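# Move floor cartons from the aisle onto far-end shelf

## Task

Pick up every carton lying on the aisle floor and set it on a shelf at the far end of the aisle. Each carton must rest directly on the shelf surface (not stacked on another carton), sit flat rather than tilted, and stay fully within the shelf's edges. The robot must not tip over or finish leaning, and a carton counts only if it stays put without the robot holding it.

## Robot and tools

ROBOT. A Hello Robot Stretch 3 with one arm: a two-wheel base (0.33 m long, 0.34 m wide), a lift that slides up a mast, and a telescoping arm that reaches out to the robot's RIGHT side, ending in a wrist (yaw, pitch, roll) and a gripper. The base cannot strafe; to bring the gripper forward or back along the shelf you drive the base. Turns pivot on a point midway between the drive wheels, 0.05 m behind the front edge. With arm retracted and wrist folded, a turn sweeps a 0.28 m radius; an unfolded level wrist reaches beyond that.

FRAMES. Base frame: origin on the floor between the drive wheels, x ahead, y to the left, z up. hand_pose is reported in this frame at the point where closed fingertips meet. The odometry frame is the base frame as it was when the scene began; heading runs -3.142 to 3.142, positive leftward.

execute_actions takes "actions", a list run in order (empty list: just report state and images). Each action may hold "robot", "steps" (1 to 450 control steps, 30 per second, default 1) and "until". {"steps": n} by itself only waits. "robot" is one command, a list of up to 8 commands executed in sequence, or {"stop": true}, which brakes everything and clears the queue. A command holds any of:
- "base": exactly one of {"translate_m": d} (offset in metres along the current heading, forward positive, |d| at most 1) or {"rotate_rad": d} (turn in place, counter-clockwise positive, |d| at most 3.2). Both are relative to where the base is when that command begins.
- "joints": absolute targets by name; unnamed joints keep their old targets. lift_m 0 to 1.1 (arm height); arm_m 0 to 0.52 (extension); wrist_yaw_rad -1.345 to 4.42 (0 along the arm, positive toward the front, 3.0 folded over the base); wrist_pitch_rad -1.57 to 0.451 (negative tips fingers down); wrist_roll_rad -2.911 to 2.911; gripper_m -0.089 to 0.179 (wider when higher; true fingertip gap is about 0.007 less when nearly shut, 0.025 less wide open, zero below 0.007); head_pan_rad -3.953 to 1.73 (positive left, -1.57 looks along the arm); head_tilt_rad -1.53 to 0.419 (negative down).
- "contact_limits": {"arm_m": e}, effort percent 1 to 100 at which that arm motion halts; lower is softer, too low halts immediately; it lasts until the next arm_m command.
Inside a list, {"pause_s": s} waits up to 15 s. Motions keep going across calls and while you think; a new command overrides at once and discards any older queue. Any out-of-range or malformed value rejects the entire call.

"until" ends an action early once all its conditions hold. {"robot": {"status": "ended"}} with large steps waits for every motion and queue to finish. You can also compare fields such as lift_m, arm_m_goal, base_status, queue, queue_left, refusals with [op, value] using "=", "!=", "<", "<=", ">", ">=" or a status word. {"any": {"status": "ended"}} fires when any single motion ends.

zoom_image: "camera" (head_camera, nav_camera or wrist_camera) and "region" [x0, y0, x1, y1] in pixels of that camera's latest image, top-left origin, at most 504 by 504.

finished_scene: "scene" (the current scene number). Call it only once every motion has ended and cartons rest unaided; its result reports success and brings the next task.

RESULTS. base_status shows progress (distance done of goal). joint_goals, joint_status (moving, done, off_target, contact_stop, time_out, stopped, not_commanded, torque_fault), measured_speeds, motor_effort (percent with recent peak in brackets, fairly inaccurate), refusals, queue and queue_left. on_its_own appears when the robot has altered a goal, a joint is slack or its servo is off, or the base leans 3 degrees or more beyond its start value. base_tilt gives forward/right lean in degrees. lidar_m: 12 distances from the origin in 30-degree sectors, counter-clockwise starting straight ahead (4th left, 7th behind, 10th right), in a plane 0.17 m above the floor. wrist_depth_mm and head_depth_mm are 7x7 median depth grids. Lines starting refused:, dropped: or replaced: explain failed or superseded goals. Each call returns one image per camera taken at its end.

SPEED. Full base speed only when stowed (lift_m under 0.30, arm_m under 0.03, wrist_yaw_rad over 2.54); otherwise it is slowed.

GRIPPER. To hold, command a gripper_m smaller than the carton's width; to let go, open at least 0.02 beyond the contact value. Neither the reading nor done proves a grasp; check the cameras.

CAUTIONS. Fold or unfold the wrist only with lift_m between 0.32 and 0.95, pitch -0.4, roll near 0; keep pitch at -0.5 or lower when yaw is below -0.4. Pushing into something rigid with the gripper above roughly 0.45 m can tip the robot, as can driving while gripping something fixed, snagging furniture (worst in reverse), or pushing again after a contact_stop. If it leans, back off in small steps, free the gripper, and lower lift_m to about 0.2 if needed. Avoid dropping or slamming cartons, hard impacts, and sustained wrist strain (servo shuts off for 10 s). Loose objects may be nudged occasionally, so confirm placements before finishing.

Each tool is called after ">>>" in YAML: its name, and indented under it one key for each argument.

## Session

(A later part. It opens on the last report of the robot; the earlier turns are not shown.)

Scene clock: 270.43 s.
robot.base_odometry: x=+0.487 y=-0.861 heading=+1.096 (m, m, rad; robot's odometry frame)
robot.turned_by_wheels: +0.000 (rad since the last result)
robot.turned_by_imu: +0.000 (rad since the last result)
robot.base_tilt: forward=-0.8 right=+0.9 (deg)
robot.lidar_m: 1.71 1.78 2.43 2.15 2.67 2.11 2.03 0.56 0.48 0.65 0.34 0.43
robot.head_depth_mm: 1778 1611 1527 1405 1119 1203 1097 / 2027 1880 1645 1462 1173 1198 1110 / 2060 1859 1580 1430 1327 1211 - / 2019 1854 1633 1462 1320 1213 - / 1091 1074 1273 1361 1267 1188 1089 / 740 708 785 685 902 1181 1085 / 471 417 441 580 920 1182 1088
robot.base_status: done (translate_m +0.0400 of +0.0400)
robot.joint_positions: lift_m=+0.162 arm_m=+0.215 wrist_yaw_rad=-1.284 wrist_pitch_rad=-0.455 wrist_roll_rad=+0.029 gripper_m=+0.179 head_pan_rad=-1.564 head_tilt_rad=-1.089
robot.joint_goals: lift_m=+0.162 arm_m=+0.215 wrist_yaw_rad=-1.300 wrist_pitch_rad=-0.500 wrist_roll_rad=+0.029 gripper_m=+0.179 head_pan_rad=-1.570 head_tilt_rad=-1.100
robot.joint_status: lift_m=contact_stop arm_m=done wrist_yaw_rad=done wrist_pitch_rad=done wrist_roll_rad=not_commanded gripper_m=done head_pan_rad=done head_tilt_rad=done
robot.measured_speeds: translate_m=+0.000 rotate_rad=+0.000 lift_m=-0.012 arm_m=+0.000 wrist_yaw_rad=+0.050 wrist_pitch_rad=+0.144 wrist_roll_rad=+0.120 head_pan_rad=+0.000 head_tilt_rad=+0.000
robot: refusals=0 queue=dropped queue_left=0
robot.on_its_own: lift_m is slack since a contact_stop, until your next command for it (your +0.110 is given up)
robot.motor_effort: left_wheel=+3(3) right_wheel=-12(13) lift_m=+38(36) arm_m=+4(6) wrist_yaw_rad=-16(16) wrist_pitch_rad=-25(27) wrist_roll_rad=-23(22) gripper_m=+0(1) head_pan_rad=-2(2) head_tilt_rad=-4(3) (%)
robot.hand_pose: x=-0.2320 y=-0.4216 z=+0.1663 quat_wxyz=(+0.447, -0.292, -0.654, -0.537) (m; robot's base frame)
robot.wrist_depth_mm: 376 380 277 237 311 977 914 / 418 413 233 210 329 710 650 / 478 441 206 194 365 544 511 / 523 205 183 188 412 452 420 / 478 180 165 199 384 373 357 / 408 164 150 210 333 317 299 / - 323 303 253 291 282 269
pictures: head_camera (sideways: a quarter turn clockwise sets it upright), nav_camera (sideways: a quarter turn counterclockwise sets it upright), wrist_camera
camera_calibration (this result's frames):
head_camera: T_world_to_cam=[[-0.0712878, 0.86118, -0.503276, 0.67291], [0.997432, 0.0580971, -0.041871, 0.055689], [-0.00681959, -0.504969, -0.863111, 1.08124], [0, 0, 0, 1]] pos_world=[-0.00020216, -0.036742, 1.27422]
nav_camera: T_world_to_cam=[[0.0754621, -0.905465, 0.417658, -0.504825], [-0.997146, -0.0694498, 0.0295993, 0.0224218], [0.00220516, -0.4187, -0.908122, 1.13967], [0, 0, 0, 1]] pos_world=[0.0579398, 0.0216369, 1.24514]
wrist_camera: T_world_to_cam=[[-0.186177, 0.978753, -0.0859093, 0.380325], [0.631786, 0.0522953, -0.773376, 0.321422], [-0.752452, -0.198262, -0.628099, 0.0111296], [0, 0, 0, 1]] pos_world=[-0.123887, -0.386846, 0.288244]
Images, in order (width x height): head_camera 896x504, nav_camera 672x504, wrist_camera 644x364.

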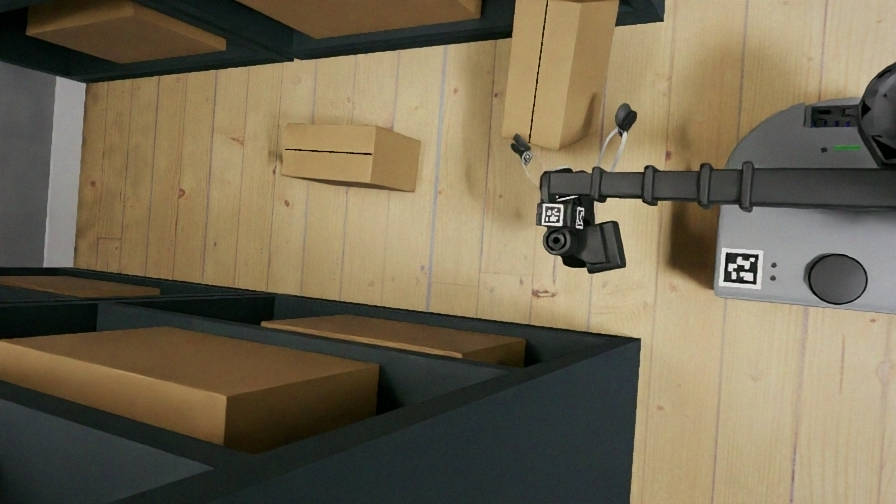

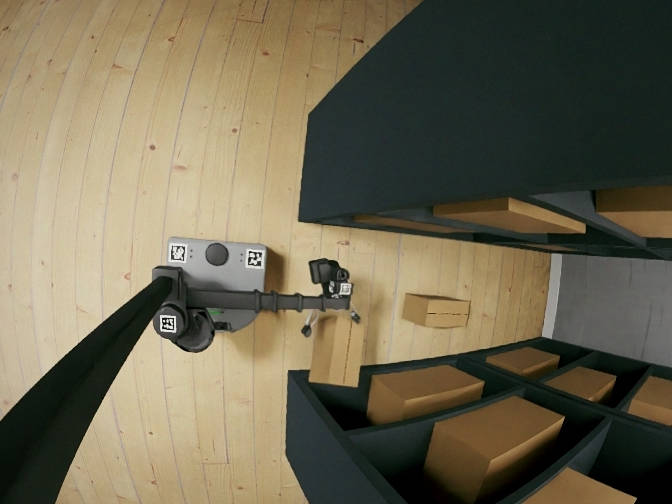

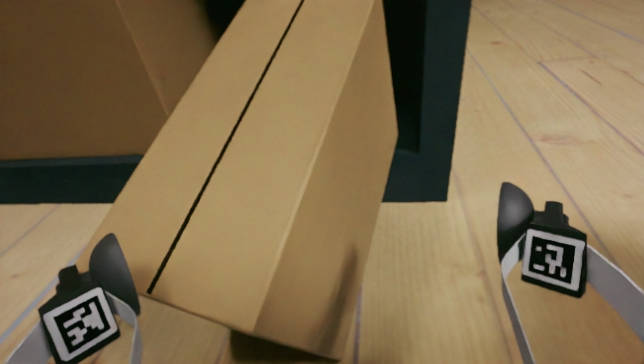

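>>> execute_actions:
  actions:
    - {"robot":[{"joints":{"lift_m":0.24}},{"joints":{"arm_m":0.27}},{"joints":{"lift_m":0.11}},{"base":{"translate_m":-0.03}}],"steps":300,"until":{"robot":{"status":"ended"}}}

Scene clock: 278.30 s.
robot.base_odometry: x=+0.474 y=-0.888 heading=+1.095 (m, m, rad; robot's odometry frame)
robot.turned_by_wheels: +0.000 (rad since the last result)
robot.turned_by_imu: -0.001 (rad since the last result)
robot.base_tilt: forward=-0.8 right=+0.9 (deg)
robot.lidar_m: 1.74 1.81 2.47 2.15 2.68 2.08 2.00 0.53 0.46 0.78 0.35 0.43
robot.head_depth_mm: 1633 1482 1431 1378 1132 1200 1095 / 2040 1863 1644 1459 1162 1194 1116 / 2056 1870 1434 1432 1282 1209 - / 2022 1860 1626 1447 1290 1214 - / 1176 1430 1524 1401 1282 1191 1088 / 808 764 851 862 986 1182 1089 / 492 665 710 592 922 1176 1090
robot.base_status: done (translate_m -0.0300 of -0.0300)
robot.joint_positions: lift_m=+0.110 arm_m=+0.270 wrist_yaw_rad=-1.297 wrist_pitch_rad=-0.513 wrist_roll_rad=-0.008 gripper_m=+0.179 head_pan_rad=-1.564 head_tilt_rad=-1.089
robot.joint_goals: lift_m=+0.110 arm_m=+0.270 wrist_yaw_rad=-1.300 wrist_pitch_rad=-0.500 wrist_roll_rad=-0.008 gripper_m=+0.179 head_pan_rad=-1.570 head_tilt_rad=-1.100
robot.joint_status: lift_m=done arm_m=done wrist_yaw_rad=done wrist_pitch_rad=done wrist_roll_rad=not_commanded gripper_m=done head_pan_rad=done head_tilt_rad=done
robot.measured_speeds: translate_m=+0.000 rotate_rad=+0.000 lift_m=+0.000 arm_m=+0.000 wrist_yaw_rad=+0.000 wrist_pitch_rad=+0.000 wrist_roll_rad=+0.000 head_pan_rad=+0.000 head_tilt_rad=+0.000
robot: refusals=0 queue=done queue_left=0
robot.motor_effort: left_wheel=-2(6) right_wheel=+3(10) lift_m=+30(38) arm_m=+5(5) wrist_yaw_rad=-2(14) wrist_pitch_rad=+5(21) wrist_roll_rad=-2(20) gripper_m=+1(1) head_pan_rad=-2(2) head_tilt_rad=-3(4) (%)
robot.hand_pose: x=-0.2250 y=-0.4715 z=+0.1020 quat_wxyz=(+0.439, -0.267, -0.651, -0.558) (m; robot's base frame)
robot.wrist_depth_mm: 349 334 130 121 114 276 685 / 387 124 115 108 102 313 499 / 411 109 103 97 93 351 397 / 385 98 93 88 85 348 332 / 333 93 86 81 78 293 286 / 299 279 152 85 75 250 239 / - 242 241 227 221 224 217
pictures: head_camera (sideways: a quarter turn clockwise sets it upright), nav_camera (sideways: a quarter turn counterclockwise sets it upright), wrist_camera
camera_calibration (this result's frames):
head_camera: T_world_to_cam=[[-0.0712854, 0.86118, -0.503276, 0.67291], [0.997433, 0.0580944, -0.041871, 0.055689], [-0.00682098, -0.504969, -0.863111, 1.08124], [0, 0, 0, 1]] pos_world=[-0.000202261, -0.036742, 1.27422]
nav_camera: T_world_to_cam=[[0.0754596, -0.905465, 0.417658, -0.504825], [-0.997146, -0.069447, 0.0295993, 0.0224218], [0.00220401, -0.4187, -0.908122, 1.13967], [0, 0, 0, 1]] pos_world=[0.0579398, 0.0216367, 1.24514]
wrist_camera: T_world_to_cam=[[-0.186685, 0.981242, -0.0480944, 0.422183], [0.666946, 0.0906397, -0.739573, 0.292421], [-0.721341, -0.170143, -0.671356, -0.00915843], [0, 0, 0, 1]] pos_world=[-0.12282, -0.442327, 0.230423]
Images, in order (width x height): head_camera 896x504, nav_camera 672x504, wrist_camera 644x364.

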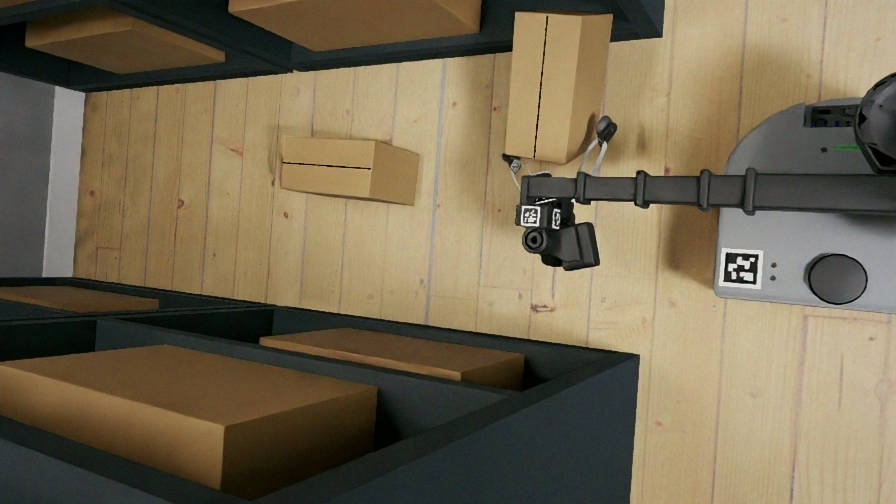

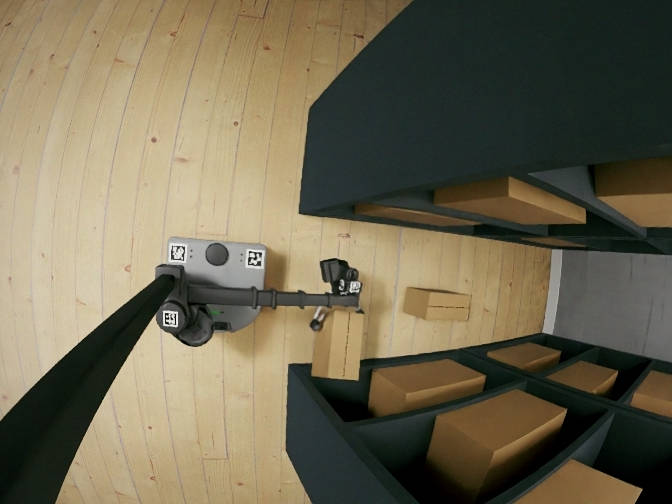

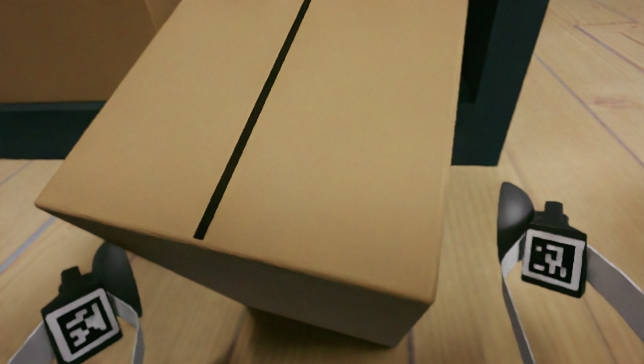

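>>> execute_actions:
  actions:
    - {"robot":[{"base":{"translate_m":-0.04},"joints":{"arm_m":0.285}},{"joints":{"gripper_m":0.06}},{"base":{"translate_m":0.07}},{"joints":{"gripper_m":0.179}},{"base":{"translate_m":-0.02}},{"joints":{"gripper_m":0.05}},{"pause_s":1},{"joints":{"lift_m":0.45}}],"steps":450,"until":{"robot":{"status":"ended"}}}

Scene clock: 298.30 s.
robot.base_odometry: x=+0.478 y=-0.879 heading=+1.095 (m, m, rad; robot's odometry frame)
robot.turned_by_wheels: +0.000 (rad since the last result)
robot.turned_by_imu: -0.001 (rad since the last result)
robot.base_tilt: forward=-0.8 right=+1.0 (deg)
robot.lidar_m: 1.74 1.80 2.45 2.14 2.68 2.10 2.01 0.54 0.81 0.74 0.35 0.43
robot.head_depth_mm: 1682 1554 1458 886 1161 1201 1104 / 2044 1874 1650 883 1287 1206 1103 / 2044 1870 1461 - 1313 1219 - / 2023 1851 1632 1474 1313 1213 - / 1177 1309 1530 1393 1281 1187 1093 / 789 729 841 850 978 1187 1086 / 482 470 480 580 918 1177 1080
robot.base_status: done (translate_m -0.0200 of -0.0200)
robot.joint_positions: lift_m=+0.450 arm_m=+0.285 wrist_yaw_rad=-1.300 wrist_pitch_rad=-0.523 wrist_roll_rad=-0.011 gripper_m=+0.081 head_pan_rad=-1.564 head_tilt_rad=-1.089
robot.joint_goals: lift_m=+0.450 arm_m=+0.285 wrist_yaw_rad=-1.300 wrist_pitch_rad=-0.500 wrist_roll_rad=-0.011 gripper_m=+0.079 head_pan_rad=-1.570 head_tilt_rad=-1.100
robot.joint_status: lift_m=done arm_m=done wrist_yaw_rad=done wrist_pitch_rad=done wrist_roll_rad=not_commanded gripper_m=off_target head_pan_rad=done head_tilt_rad=done
robot.measured_speeds: translate_m=+0.000 rotate_rad=+0.000 lift_m=+0.000 arm_m=+0.000 wrist_yaw_rad=+0.000 wrist_pitch_rad=+0.000 wrist_roll_rad=+0.000 head_pan_rad=+0.000 head_tilt_rad=+0.000
robot: refusals=0 queue=done queue_left=0
robot.on_its_own: gripper_m is held at +0.079, not at your +0.050, by its stall guard, which is still easing
robot.motor_effort: left_wheel=-1(6) right_wheel=+2(10) lift_m=+38(40) arm_m=+4(5) wrist_yaw_rad=+0(2) wrist_pitch_rad=+10(11) wrist_roll_rad=-1(2) gripper_m=-42(100) head_pan_rad=-3(2) head_tilt_rad=-3(3) (%)
robot.hand_pose: x=-0.2237 y=-0.4857 z=+0.4396 quat_wxyz=(+0.437, -0.264, -0.652, -0.561) (m; robot's base frame)
robot.wrist_depth_mm: 672 794 755 723 285 284 - / 669 632 591 160 136 309 - / 499 472 114 101 90 345 955 / 527 97 82 74 68 766 805 / 641 107 87 73 63 59 675 / 684 120 101 83 70 575 598 / 626 572 121 96 79 531 526
pictures: head_camera (sideways: a quarter turn clockwise sets it upright), nav_camera (sideways: a quarter turn counterclockwise sets it upright), wrist_camera
camera_calibration (this result's frames):
head_camera: T_world_to_cam=[[-0.0712854, 0.86118, -0.503276, 0.67291], [0.997433, 0.0580944, -0.041871, 0.055689], [-0.00682098, -0.504969, -0.863111, 1.08124], [0, 0, 0, 1]] pos_world=[-0.000202261, -0.036742, 1.27422]
nav_camera: T_world_to_cam=[[0.0754596, -0.905465, 0.417658, -0.504825], [-0.997146, -0.069447, 0.0295993, 0.0224218], [0.00220401, -0.4187, -0.908122, 1.13967], [0, 0, 0, 1]] pos_world=[0.0579398, 0.0216367, 1.24514]
wrist_camera: T_world_to_cam=[[-0.184977, 0.981693, -0.0454169, 0.451958], [0.673664, 0.0930169, -0.733161, 0.542368], [-0.715515, -0.166213, -0.678537, 0.222356], [0, 0, 0, 1]] pos_world=[-0.122673, -0.457175, 0.569047]
Images, in order (width x height): head_camera 896x504, nav_camera 672x504, wrist_camera 644x364.

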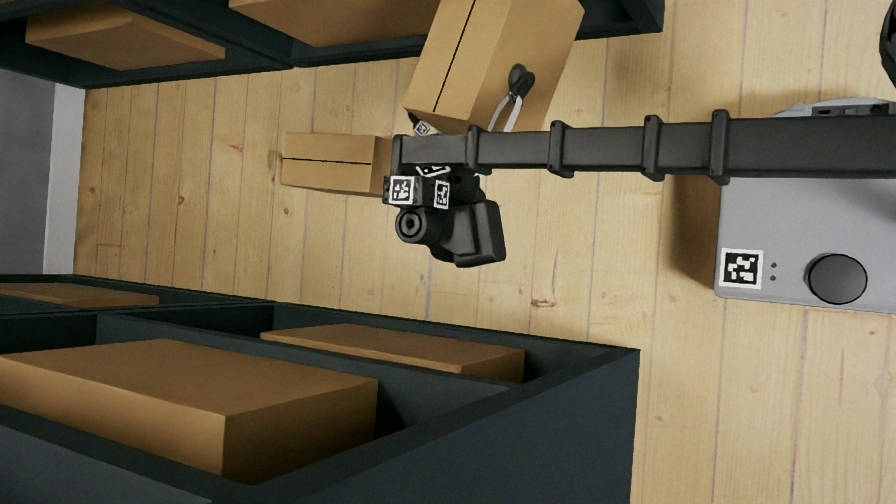

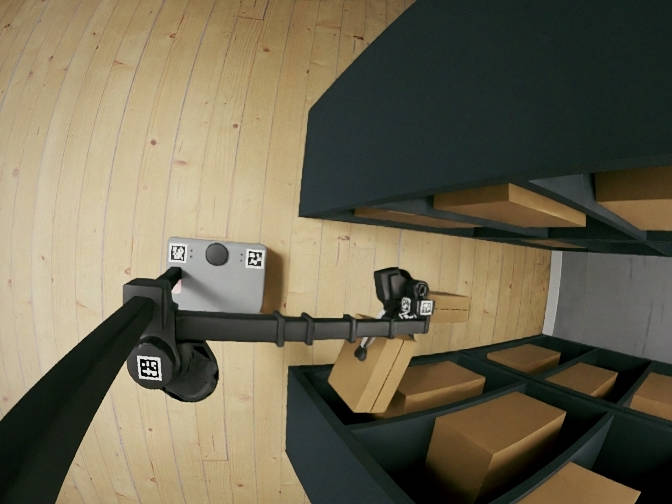

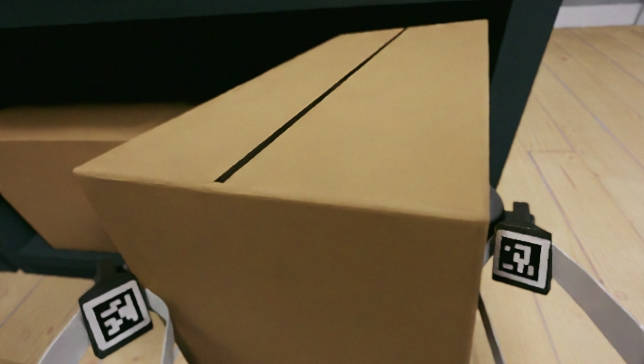

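>>> execute_actions:
  actions:
    - {"robot":[{"base":{"translate_m":0.1}},{"joints":{"wrist_yaw_rad":0}},{"joints":{"arm_m":0.0}},{"joints":{"wrist_yaw_rad":1.7}},{"base":{"translate_m":0.5}},{"base":{"rotate_rad":1.57}},{"joints":{"wrist_yaw_rad":0}}],"steps":450,"until":{"robot":{"status":"ended"}}}
    - {"steps":450,"until":{"robot":{"status":"ended"}}}

Scene clock: 314.70 s.
robot.base_odometry: x=+0.524 y=-0.790 heading=+1.095 (m, m, rad; robot's odometry frame)
robot.turned_by_wheels: +0.000 (rad since the last result)
robot.turned_by_imu: -0.002 (rad since the last result)
robot.base_tilt: forward=-0.9 right=+1.0 (deg)
robot.lidar_m: 1.64 1.70 2.31 2.14 2.68 2.20 2.11 0.63 0.87 0.31 0.32 0.43
robot.head_depth_mm: 1968 1780 1620 1466 1314 1200 1108 / 2047 1880 1441 1439 1324 1202 1102 / 2061 1868 1637 917 907 - - / 1906 1796 1591 1436 819 - - / 489 450 745 631 945 1187 1088 / 287 330 418 570 897 1179 1086 / 289 333 422 578 921 1183 1080
robot.base_status: done (translate_m +0.1000 of +0.1000)
robot.joint_positions: lift_m=+0.450 arm_m=+0.000 wrist_yaw_rad=+0.001 wrist_pitch_rad=-0.511 wrist_roll_rad=-0.009 gripper_m=+0.113 head_pan_rad=-1.564 head_tilt_rad=-1.089
robot.joint_goals: lift_m=+0.450 arm_m=+0.000 wrist_yaw_rad=+0.037 wrist_pitch_rad=-0.500 wrist_roll_rad=-0.009 gripper_m=+0.112 head_pan_rad=-1.570 head_tilt_rad=-1.100
robot.joint_status: lift_m=done arm_m=done wrist_yaw_rad=off_target wrist_pitch_rad=done wrist_roll_rad=not_commanded gripper_m=off_target head_pan_rad=done head_tilt_rad=done
robot.measured_speeds: translate_m=+0.000 rotate_rad=+0.000 lift_m=+0.000 arm_m=+0.000 wrist_yaw_rad=+0.000 wrist_pitch_rad=+0.000 wrist_roll_rad=+0.000 head_pan_rad=+0.000 head_tilt_rad=+0.000
robot: refusals=0 queue=dropped queue_left=0
robot.on_its_own: wrist_yaw_rad is held at +0.037, not at your +1.700, by its stall guard, which is still easing; gripper_m is held at +0.112, not at your +0.050, by its stall guard, which is not easing now
robot.motor_effort: left_wheel=-6(13) right_wheel=+18(50) lift_m=+38(38) arm_m=-7(7) wrist_yaw_rad=+31(100) wrist_pitch_rad=+4(10) wrist_roll_rad=-2(3) gripper_m=-29(42) head_pan_rad=-3(2) head_tilt_rad=-4(4) (%)
robot.hand_pose: x=-0.0213 y=-0.3572 z=+0.4422 quat_wxyz=(+0.688, +0.180, -0.680, -0.178) (m; robot's base frame)
robot.wrist_depth_mm: 212 234 855 - - 821 667 / 143 208 892 - 196 741 578 / 137 465 115 88 73 759 590 / 373 112 94 81 72 770 648 / 341 124 103 87 77 71 620 / 123 128 112 95 82 587 571 / - 164 125 103 88 531 535
pictures: head_camera (sideways: a quarter turn clockwise sets it upright), nav_camera (sideways: a quarter turn counterclockwise sets it upright), wrist_camera
dropped: robot: command 3 of its queue: wrist_yaw_rad: off_target
camera_calibration (this result's frames):
head_camera: T_world_to_cam=[[-0.0712861, 0.861181, -0.503274, 0.672908], [0.997433, 0.0580953, -0.0418709, 0.0556889], [-0.00682057, -0.504967, -0.863112, 1.08124], [0, 0, 0, 1]] pos_world=[-0.00020223, -0.0367419, 1.27422]
nav_camera: T_world_to_cam=[[0.0754604, -0.905466, 0.417657, -0.504823], [-0.997146, -0.0694479, 0.0295992, 0.0224219], [0.00220435, -0.418698, -0.908123, 1.13967], [0, 0, 0, 1]] pos_world=[0.0579398, 0.0216369, 1.24514]
wrist_camera: T_world_to_cam=[[-0.995392, 0.0833632, -0.0473883, 0.0261164], [0.0909838, 0.665, -0.74128, 0.591452], [-0.0302823, -0.742176, -0.66952, 0.195207], [0, 0, 0, 1]] pos_world=[-0.0219052, -0.250615, 0.570365]
Images, in order (width x height): head_camera 896x504, nav_camera 672x504, wrist_camera 644x364.

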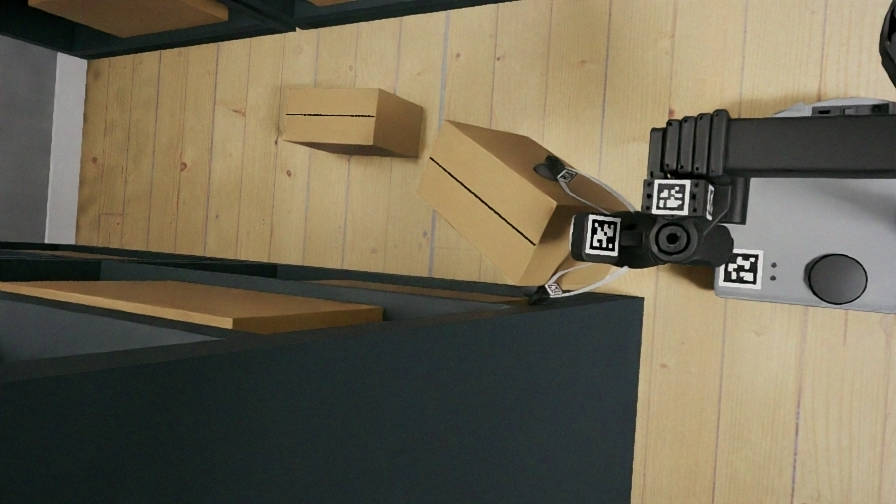

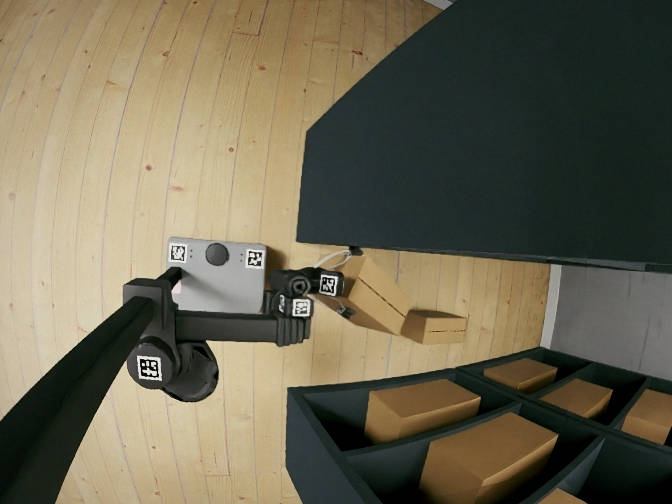

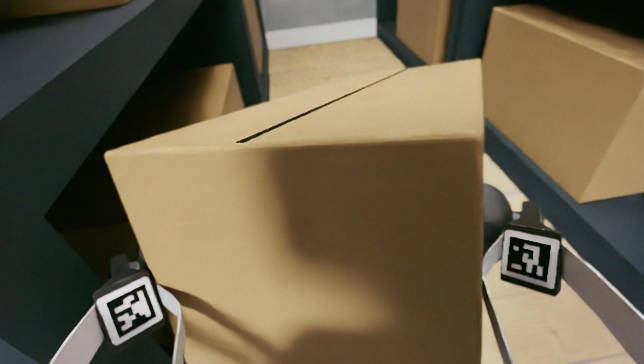

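>>> execute_actions:
  actions:
    - {"robot":[{"base":{"translate_m":-0.25},"joints":{"gripper_m":0.04}},{"joints":{"wrist_yaw_rad":0.45}},{"base":{"translate_m":-0.2}},{"joints":{"wrist_yaw_rad":1.7}}],"steps":450,"until":{"robot":{"status":"ended"}}}

Scene clock: 329.77 s.
robot.base_odometry: x=+0.318 y=-1.190 heading=+1.095 (m, m, rad; robot's odometry frame)
robot.turned_by_wheels: +0.000 (rad since the last result)
robot.turned_by_imu: +0.001 (rad since the last result)
robot.base_tilt: forward=-0.8 right=+0.9 (deg)
robot.lidar_m: 2.08 2.16 2.22 2.18 2.18 1.73 1.67 0.44 0.32 0.35 0.76 0.60
robot.head_depth_mm: 396 338 402 538 810 1185 1102 / 543 721 460 548 831 1184 1103 / 1712 1332 1214 890 925 - - / 2072 1861 1643 1454 1328 - - / 2061 1855 1413 1432 1308 1154 1094 / 1969 1791 1617 1436 1301 722 1078 / 1591 1508 1554 1423 1291 717 1076
robot.base_status: done (translate_m -0.2000 of -0.2000)
robot.joint_positions: lift_m=+0.450 arm_m=+0.000 wrist_yaw_rad=+1.697 wrist_pitch_rad=-0.522 wrist_roll_rad=-0.010 gripper_m=+0.092 head_pan_rad=-1.564 head_tilt_rad=-1.089
robot.joint_goals: lift_m=+0.450 arm_m=+0.000 wrist_yaw_rad=+1.700 wrist_pitch_rad=-0.500 wrist_roll_rad=-0.010 gripper_m=+0.091 head_pan_rad=-1.570 head_tilt_rad=-1.100
robot.joint_status: lift_m=done arm_m=done wrist_yaw_rad=done wrist_pitch_rad=done wrist_roll_rad=not_commanded gripper_m=off_target head_pan_rad=done head_tilt_rad=done
robot.measured_speeds: translate_m=+0.000 rotate_rad=+0.000 lift_m=+0.000 arm_m=+0.000 wrist_yaw_rad=+0.000 wrist_pitch_rad=+0.000 wrist_roll_rad=+0.000 head_pan_rad=+0.000 head_tilt_rad=+0.000
robot: refusals=0 queue=done queue_left=0
robot.on_its_own: gripper_m is held at +0.091, not at your +0.040, by its stall guard, which is still easing
robot.motor_effort: left_wheel=-2(7) right_wheel=+3(18) lift_m=+38(38) arm_m=-5(7) wrist_yaw_rad=+3(32) wrist_pitch_rad=+9(10) wrist_roll_rad=-1(2) gripper_m=-35(100) head_pan_rad=-2(2) head_tilt_rad=-4(4) (%)
robot.hand_pose: x=+0.1870 y=-0.1190 z=+0.4398 quat_wxyz=(+0.591, +0.631, -0.311, +0.395) (m; robot's base frame)
robot.wrist_depth_mm: - - - - 658 619 637 / - - - - 212 618 501 / - - 113 83 71 675 524 / - 108 93 81 71 675 604 / 833 119 100 86 76 - 648 / 704 124 109 93 81 583 590 / 621 571 120 101 87 538 535
pictures: head_camera (sideways: a quarter turn clockwise sets it upright), nav_camera (sideways: a quarter turn counterclockwise sets it upright), wrist_camera
camera_calibration (this result's frames):
head_camera: T_world_to_cam=[[-0.0712852, 0.861181, -0.503274, 0.672908], [0.997433, 0.0580942, -0.0418709, 0.0556889], [-0.00682111, -0.504967, -0.863112, 1.08124], [0, 0, 0, 1]] pos_world=[-0.00020227, -0.0367419, 1.27422]
nav_camera: T_world_to_cam=[[0.0754594, -0.905466, 0.417657, -0.504823], [-0.997146, -0.0694469, 0.0295992, 0.0224219], [0.0022039, -0.418698, -0.908123, 1.13967], [0, 0, 0, 1]] pos_world=[0.0579399, 0.0216368, 1.24514]
wrist_camera: T_world_to_cam=[[0.0408357, -0.998095, -0.0462373, -0.109512], [-0.67961, 0.00617673, -0.733547, 0.474614], [0.732436, 0.0613783, -0.678064, 0.33339], [0, 0, 0, 1]] pos_world=[0.0828378, -0.132697, 0.569148]
Images, in order (width x height): head_camera 896x504, nav_camera 672x504, wrist_camera 644x364.

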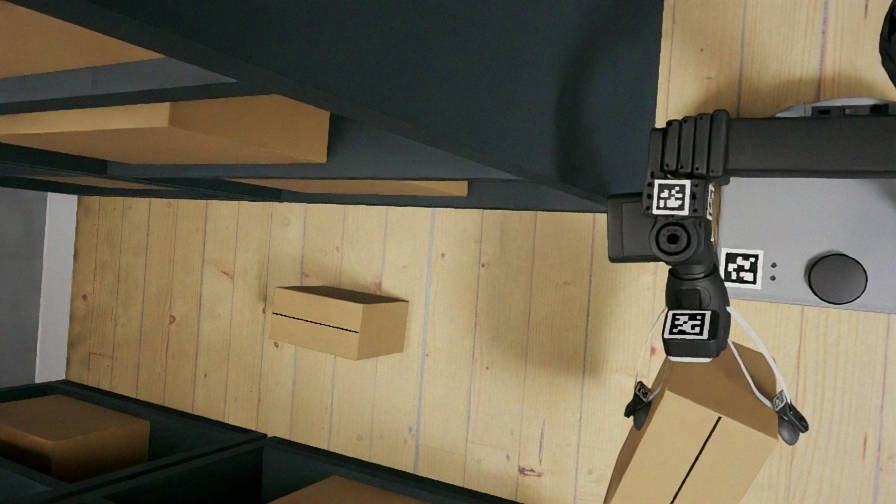

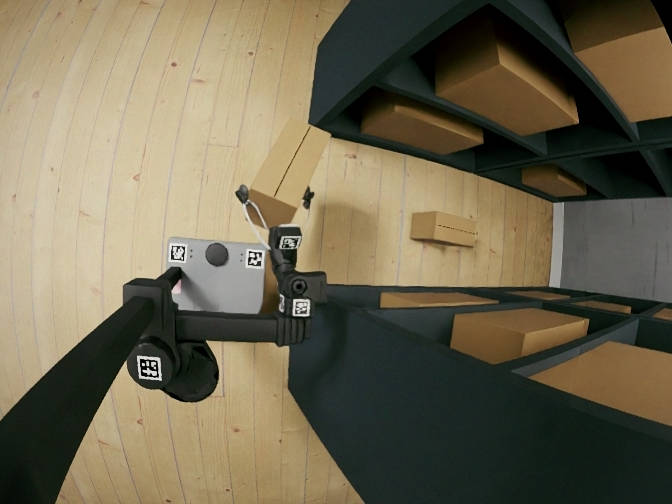

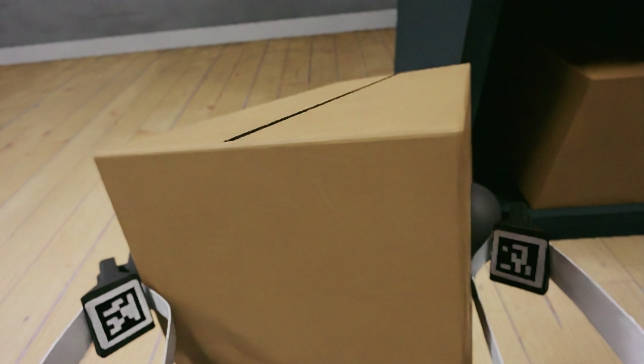

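>>> execute_actions:
  actions:
    - {"robot":[{"base":{"rotate_rad":1.4}},{"joints":{"wrist_yaw_rad":0}},{"joints":{"arm_m":0.25}},{"joints":{"lift_m":0.13}},{"joints":{"gripper_m":0.179}},{"joints":{"arm_m":0.1}}],"steps":450,"until":{"robot":{"status":"ended"}}}

Scene clock: 348.90 s.
robot.base_odometry: x=+0.318 y=-1.190 heading=+2.495 (m, m, rad; robot's odometry frame)
robot.turned_by_wheels: +1.400 (rad since the last result)
robot.turned_by_imu: +1.395 (rad since the last result)
robot.base_tilt: forward=-0.8 right=+0.9 (deg)
robot.lidar_m: 2.22 2.19 1.80 1.66 0.54 0.34 0.32 0.85 0.60 0.55 2.09 2.56
robot.head_depth_mm: 677 699 805 1264 1325 1204 1100 / 889 935 976 1174 1316 1198 1116 / 2022 1870 1578 1308 1312 1212 - / 2031 1851 1621 1295 1328 1207 - / 2018 1837 1633 1453 1306 1187 1089 / 2013 1837 1615 1430 1303 1180 1088 / 1983 1833 1607 1432 1295 1180 1084
robot.base_status: done (rotate_rad +1.3998 of +1.4000)
robot.joint_positions: lift_m=+0.130 arm_m=+0.100 wrist_yaw_rad=+0.000 wrist_pitch_rad=-0.515 wrist_roll_rad=-0.010 gripper_m=+0.179 head_pan_rad=-1.564 head_tilt_rad=-1.089
robot.joint_goals: lift_m=+0.130 arm_m=+0.100 wrist_yaw_rad=+0.000 wrist_pitch_rad=-0.500 wrist_roll_rad=-0.010 gripper_m=+0.179 head_pan_rad=-1.570 head_tilt_rad=-1.100
robot.joint_status: lift_m=done arm_m=done wrist_yaw_rad=done wrist_pitch_rad=done wrist_roll_rad=not_commanded gripper_m=done head_pan_rad=done head_tilt_rad=done
robot.measured_speeds: translate_m=+0.000 rotate_rad=+0.000 lift_m=+0.000 arm_m=+0.000 wrist_yaw_rad=+0.000 wrist_pitch_rad=+0.000 wrist_roll_rad=+0.000 head_pan_rad=+0.000 head_tilt_rad=+0.000
robot: refusals=0 queue=done queue_left=0
robot.motor_effort: left_wheel=-4(8) right_wheel=+6(12) lift_m=+29(38) arm_m=-5(6) wrist_yaw_rad=-1(6) wrist_pitch_rad=+7(10) wrist_roll_rad=-1(2) gripper_m=+0(100) head_pan_rad=-3(3) head_tilt_rad=-4(4) (%)
robot.hand_pose: x=-0.0215 y=-0.4564 z=+0.1216 quat_wxyz=(+0.687, +0.181, -0.680, -0.180) (m; robot's base frame)
robot.wrist_depth_mm: - - - 269 328 274 226 / 778 742 219 199 361 288 336 / 577 542 243 214 395 304 308 / 450 431 299 243 371 334 335 / 370 363 332 286 323 316 309 / 327 304 297 289 281 271 260 / - 263 259 254 249 242 235
pictures: head_camera (sideways: a quarter turn clockwise sets it upright), nav_camera (sideways: a quarter turn counterclockwise sets it upright), wrist_camera
camera_calibration (this result's frames):
head_camera: T_world_to_cam=[[-0.0712851, 0.861181, -0.503274, 0.672908], [0.997433, 0.0580941, -0.0418709, 0.0556889], [-0.00682117, -0.504967, -0.863112, 1.08124], [0, 0, 0, 1]] pos_world=[-0.000202274, -0.0367419, 1.27422]
nav_camera: T_world_to_cam=[[0.0754593, -0.905466, 0.417657, -0.504823], [-0.997146, -0.0694467, 0.0295992, 0.0224219], [0.00220385, -0.418698, -0.908123, 1.13967], [0, 0, 0, 1]] pos_world=[0.0579399, 0.0216368, 1.24514]
wrist_camera: T_world_to_cam=[[-0.995346, 0.0842347, -0.0468041, 0.0193564], [0.091273, 0.668302, -0.73827, 0.420903], [-0.0309087, -0.739106, -0.67288, -0.0913056], [0, 0, 0, 1]] pos_world=[-0.0219729, -0.350405, 0.250208]
Images, in order (width x height): head_camera 896x504, nav_camera 672x504, wrist_camera 644x364.

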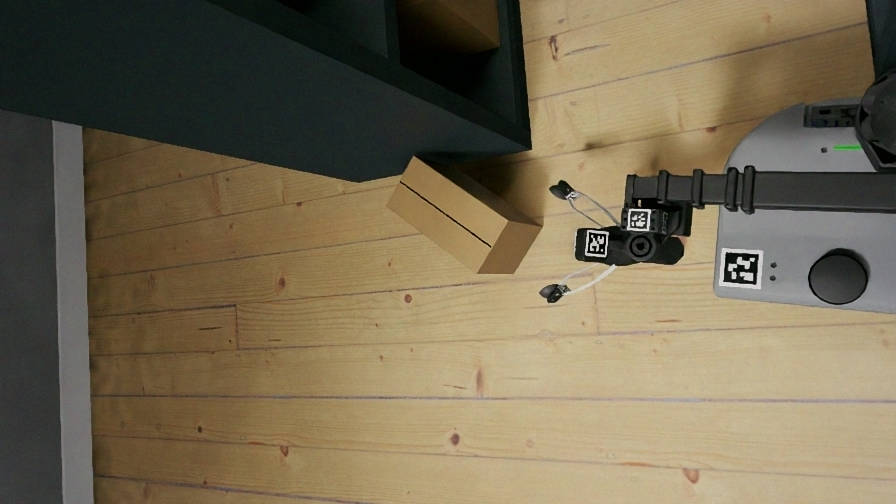

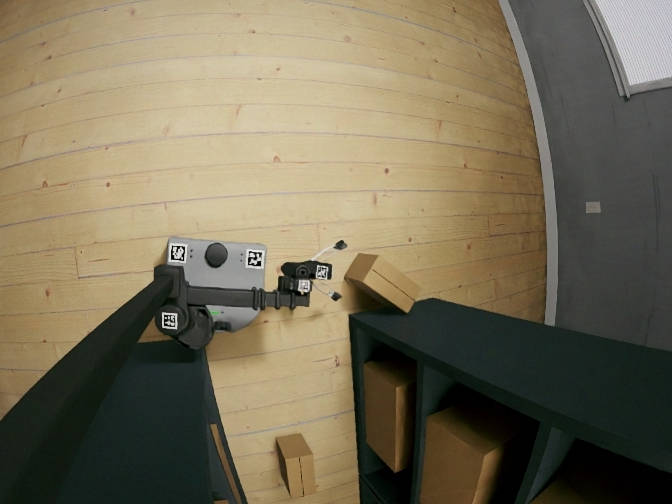

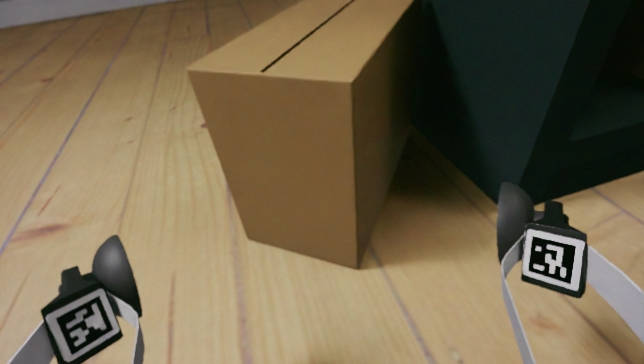

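>>> execute_actions:
  actions:
    - {"robot":[{"joints":{"arm_m":0,"lift_m":0.3,"wrist_pitch_rad":-0.3,"wrist_yaw_rad":0.6}},{"base":{"rotate_rad":-1.4}},{"base":{"translate_m":0.15},"joints":{"wrist_yaw_rad":0,"head_tilt_rad":-0.9}},{"joints":{"lift_m":0.09,"arm_m":0.25}}],"steps":450,"until":{"robot":{"status":"ended"}}}

Scene clock: 363.10 s.
robot.base_odometry: x=+0.387 y=-1.057 heading=+1.095 (m, m, rad; robot's odometry frame)
robot.turned_by_wheels: -1.400 (rad since the last result)
robot.turned_by_imu: -1.398 (rad since the last result)
robot.base_tilt: forward=-0.8 right=+0.9 (deg)
robot.lidar_m: 0.40 2.01 2.69 2.18 2.59 1.88 1.82 0.44 0.39 0.84 0.64 0.38
robot.head_depth_mm: 938 980 838 937 844 791 1092 / 1503 1284 1247 1227 1279 1206 1101 / 1925 2204 1962 1659 1438 1279 1134 / 1945 2220 1982 1468 1432 1225 1119 / 1944 2202 1973 1647 1427 1238 1113 / 1812 1574 1586 1599 1414 1243 1106 / 1077 1156 1080 1185 1180 1192 1098
robot.base_status: done (translate_m +0.1500 of +0.1500)
robot.joint_positions: lift_m=+0.090 arm_m=+0.250 wrist_yaw_rad=+0.002 wrist_pitch_rad=-0.320 wrist_roll_rad=-0.010 gripper_m=+0.179 head_pan_rad=-1.564 head_tilt_rad=-0.902
robot.joint_goals: lift_m=+0.090 arm_m=+0.250 wrist_yaw_rad=+0.000 wrist_pitch_rad=-0.300 wrist_roll_rad=-0.010 gripper_m=+0.179 head_pan_rad=-1.570 head_tilt_rad=-0.900
robot.joint_status: lift_m=done arm_m=done wrist_yaw_rad=done wrist_pitch_rad=done wrist_roll_rad=not_commanded gripper_m=done head_pan_rad=done head_tilt_rad=done
robot.measured_speeds: translate_m=+0.000 rotate_rad=+0.000 lift_m=+0.000 arm_m=+0.000 wrist_yaw_rad=+0.000 wrist_pitch_rad=+0.000 wrist_roll_rad=+0.000 head_pan_rad=+0.000 head_tilt_rad=+0.000
robot: refusals=0 queue=done queue_left=0
robot.motor_effort: left_wheel=+3(7) right_wheel=-5(10) lift_m=+30(39) arm_m=+5(5) wrist_yaw_rad=-1(7) wrist_pitch_rad=+8(7) wrist_roll_rad=-2(1) gripper_m=+0(1) head_pan_rad=-2(2) head_tilt_rad=+1(11) (%)
robot.hand_pose: x=-0.0211 y=-0.6303 z=+0.1255 quat_wxyz=(+0.702, +0.114, -0.694, -0.112) (m; robot's base frame)
robot.wrist_depth_mm: 589 988 - - 624 350 246 / 615 - 334 - 663 364 253 / 633 749 347 635 569 371 260 / 514 558 380 460 463 377 262 / 443 432 398 380 359 352 240 / 367 337 324 312 300 286 260 / - 276 272 264 254 246 238
pictures: head_camera (sideways: a quarter turn clockwise sets it upright), nav_camera (sideways: a quarter turn counterclockwise sets it upright), wrist_camera
camera_calibration (this result's frames):
head_camera: T_world_to_cam=[[-0.0705248, 0.753067, -0.654153, 0.869472], [0.997493, 0.0494532, -0.0506097, 0.0670767], [-0.00576258, -0.656083, -0.754667, 0.940245], [0, 0, 0, 1]] pos_world=[-0.000171031, -0.0412094, 1.28173]
nav_camera: T_world_to_cam=[[0.0748047, -0.812442, 0.578224, -0.71398], [-0.997193, -0.0628821, 0.0406532, 0.00802253], [0.00333156, -0.579641, -0.814865, 1.01846], [0, 0, 0, 1]] pos_world=[0.058016, 0.0107816, 1.24243]
wrist_camera: T_world_to_cam=[[-0.995463, 0.0718757, -0.0623555, 0.0287419], [0.0904781, 0.512079, -0.85416, 0.45602], [-0.0294623, -0.855926, -0.516259, -0.310502], [0, 0, 0, 1]] pos_world=[-0.0217965, -0.501351, 0.231007]
Images, in order (width x height): head_camera 896x504, nav_camera 672x504, wrist_camera 644x364.

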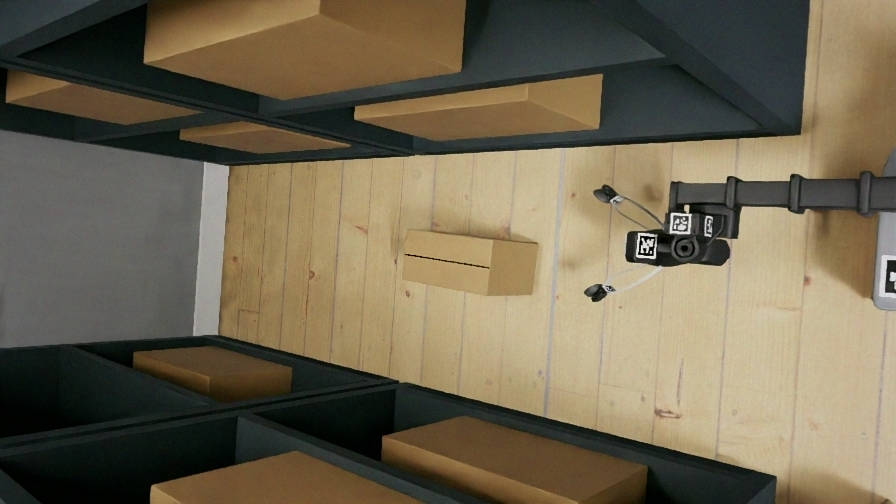

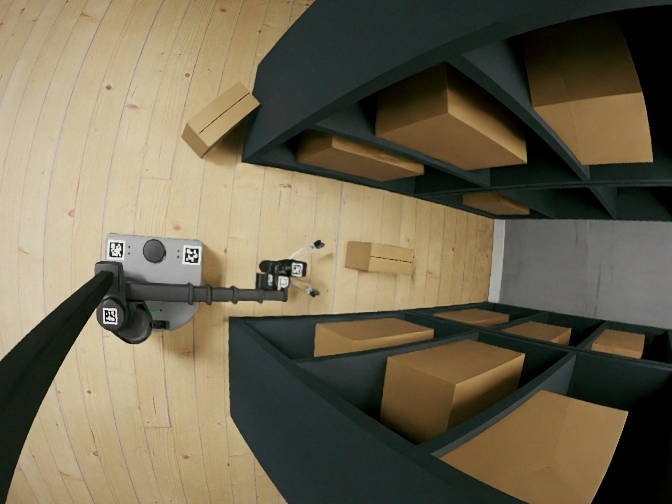

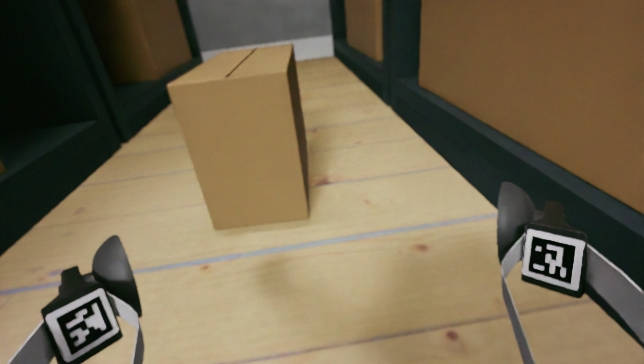

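>>> execute_actions:
  actions:
    - {"robot":[{"base":{"translate_m":0.07}},{"joints":{"arm_m":0.49}}],"steps":450,"until":{"robot":{"status":"ended"}}}

Scene clock: 369.80 s.
robot.base_odometry: x=+0.419 y=-0.994 heading=+1.095 (m, m, rad; robot's odometry frame)
robot.turned_by_wheels: +0.000 (rad since the last result)
robot.turned_by_imu: -0.001 (rad since the last result)
robot.base_tilt: forward=-0.8 right=+1.0 (deg)
robot.lidar_m: 0.34 1.93 2.64 2.17 2.68 1.96 1.88 0.44 0.44 0.84 0.43 0.32
robot.head_depth_mm: 1101 1117 1060 987 1157 1146 1091 / 1819 1758 1538 1542 1360 1236 1118 / 1936 2218 2004 1642 1430 1274 1123 / 1938 2225 1971 1501 1395 1251 1121 / 1860 2112 1913 1654 1418 1242 1105 / 1120 1261 1417 1401 1358 1218 1106 / 833 932 895 924 1055 1118 1096
robot.base_status: done (translate_m +0.0700 of +0.0700)
robot.joint_positions: lift_m=+0.090 arm_m=+0.490 wrist_yaw_rad=+0.002 wrist_pitch_rad=-0.320 wrist_roll_rad=-0.010 gripper_m=+0.179 head_pan_rad=-1.564 head_tilt_rad=-0.902
robot.joint_goals: lift_m=+0.090 arm_m=+0.490 wrist_yaw_rad=+0.000 wrist_pitch_rad=-0.300 wrist_roll_rad=-0.010 gripper_m=+0.179 head_pan_rad=-1.570 head_tilt_rad=-0.900
robot.joint_status: lift_m=done arm_m=done wrist_yaw_rad=done wrist_pitch_rad=done wrist_roll_rad=not_commanded gripper_m=done head_pan_rad=done head_tilt_rad=done
robot.measured_speeds: translate_m=+0.000 rotate_rad=+0.000 lift_m=+0.000 arm_m=+0.000 wrist_yaw_rad=+0.000 wrist_pitch_rad=+0.000 wrist_roll_rad=+0.000 head_pan_rad=+0.000 head_tilt_rad=+0.000
robot: refusals=0 queue=done queue_left=0
robot.motor_effort: left_wheel=+3(7) right_wheel=-5(6) lift_m=+29(30) arm_m=+5(6) wrist_yaw_rad=-1(2) wrist_pitch_rad=+8(9) wrist_roll_rad=-1(1) gripper_m=+2(1) head_pan_rad=-2(2) head_tilt_rad=+1(0) (%)
robot.hand_pose: x=-0.0211 y=-0.8703 z=+0.1255 quat_wxyz=(+0.702, +0.114, -0.694, -0.112) (m; robot's base frame)
robot.wrist_depth_mm: 722 785 - - 776 443 319 / 459 820 - 265 679 467 326 / 442 674 182 158 147 454 334 / 442 534 121 118 118 399 323 / 402 415 123 125 127 320 314 / 359 337 135 138 141 275 268 / - 276 155 155 158 246 236
pictures: head_camera (sideways: a quarter turn clockwise sets it upright), nav_camera (sideways: a quarter turn counterclockwise sets it upright), wrist_camera
camera_calibration (this result's frames):
head_camera: T_world_to_cam=[[-0.0705249, 0.753056, -0.654166, 0.869488], [0.997493, 0.0494526, -0.0506104, 0.0670777], [-0.00576234, -0.656095, -0.754656, 0.94023], [0, 0, 0, 1]] pos_world=[-0.000171019, -0.0412097, 1.28173]
nav_camera: T_world_to_cam=[[0.0748049, -0.812432, 0.578237, -0.713998], [-0.997193, -0.0628817, 0.0406541, 0.00802133], [0.0033318, -0.579655, -0.814855, 1.01845], [0, 0, 0, 1]] pos_world=[0.058016, 0.0107806, 1.24243]
wrist_camera: T_world_to_cam=[[-0.995456, 0.0719658, -0.0623566, 0.0460495], [0.0905249, 0.512058, -0.854167, 0.578908], [-0.0295406, -0.855931, -0.516246, -0.515931], [0, 0, 0, 1]] pos_world=[-0.0218063, -0.74135, 0.231009]
Images, in order (width x height): head_camera 896x504, nav_camera 672x504, wrist_camera 644x364.

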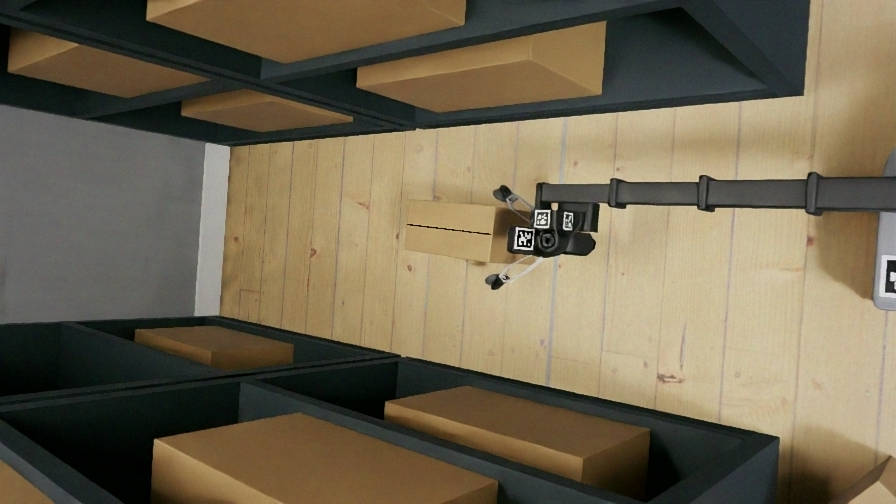

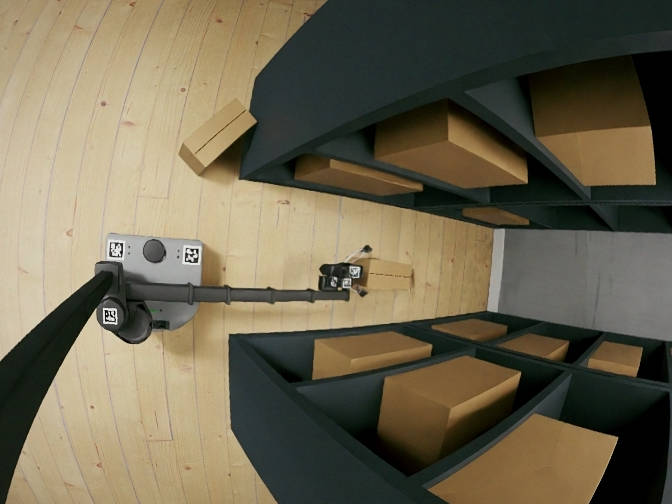

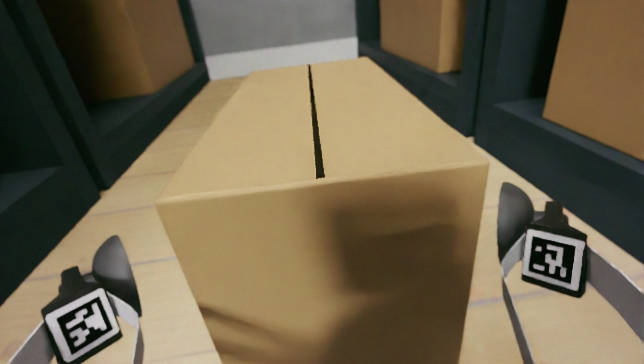

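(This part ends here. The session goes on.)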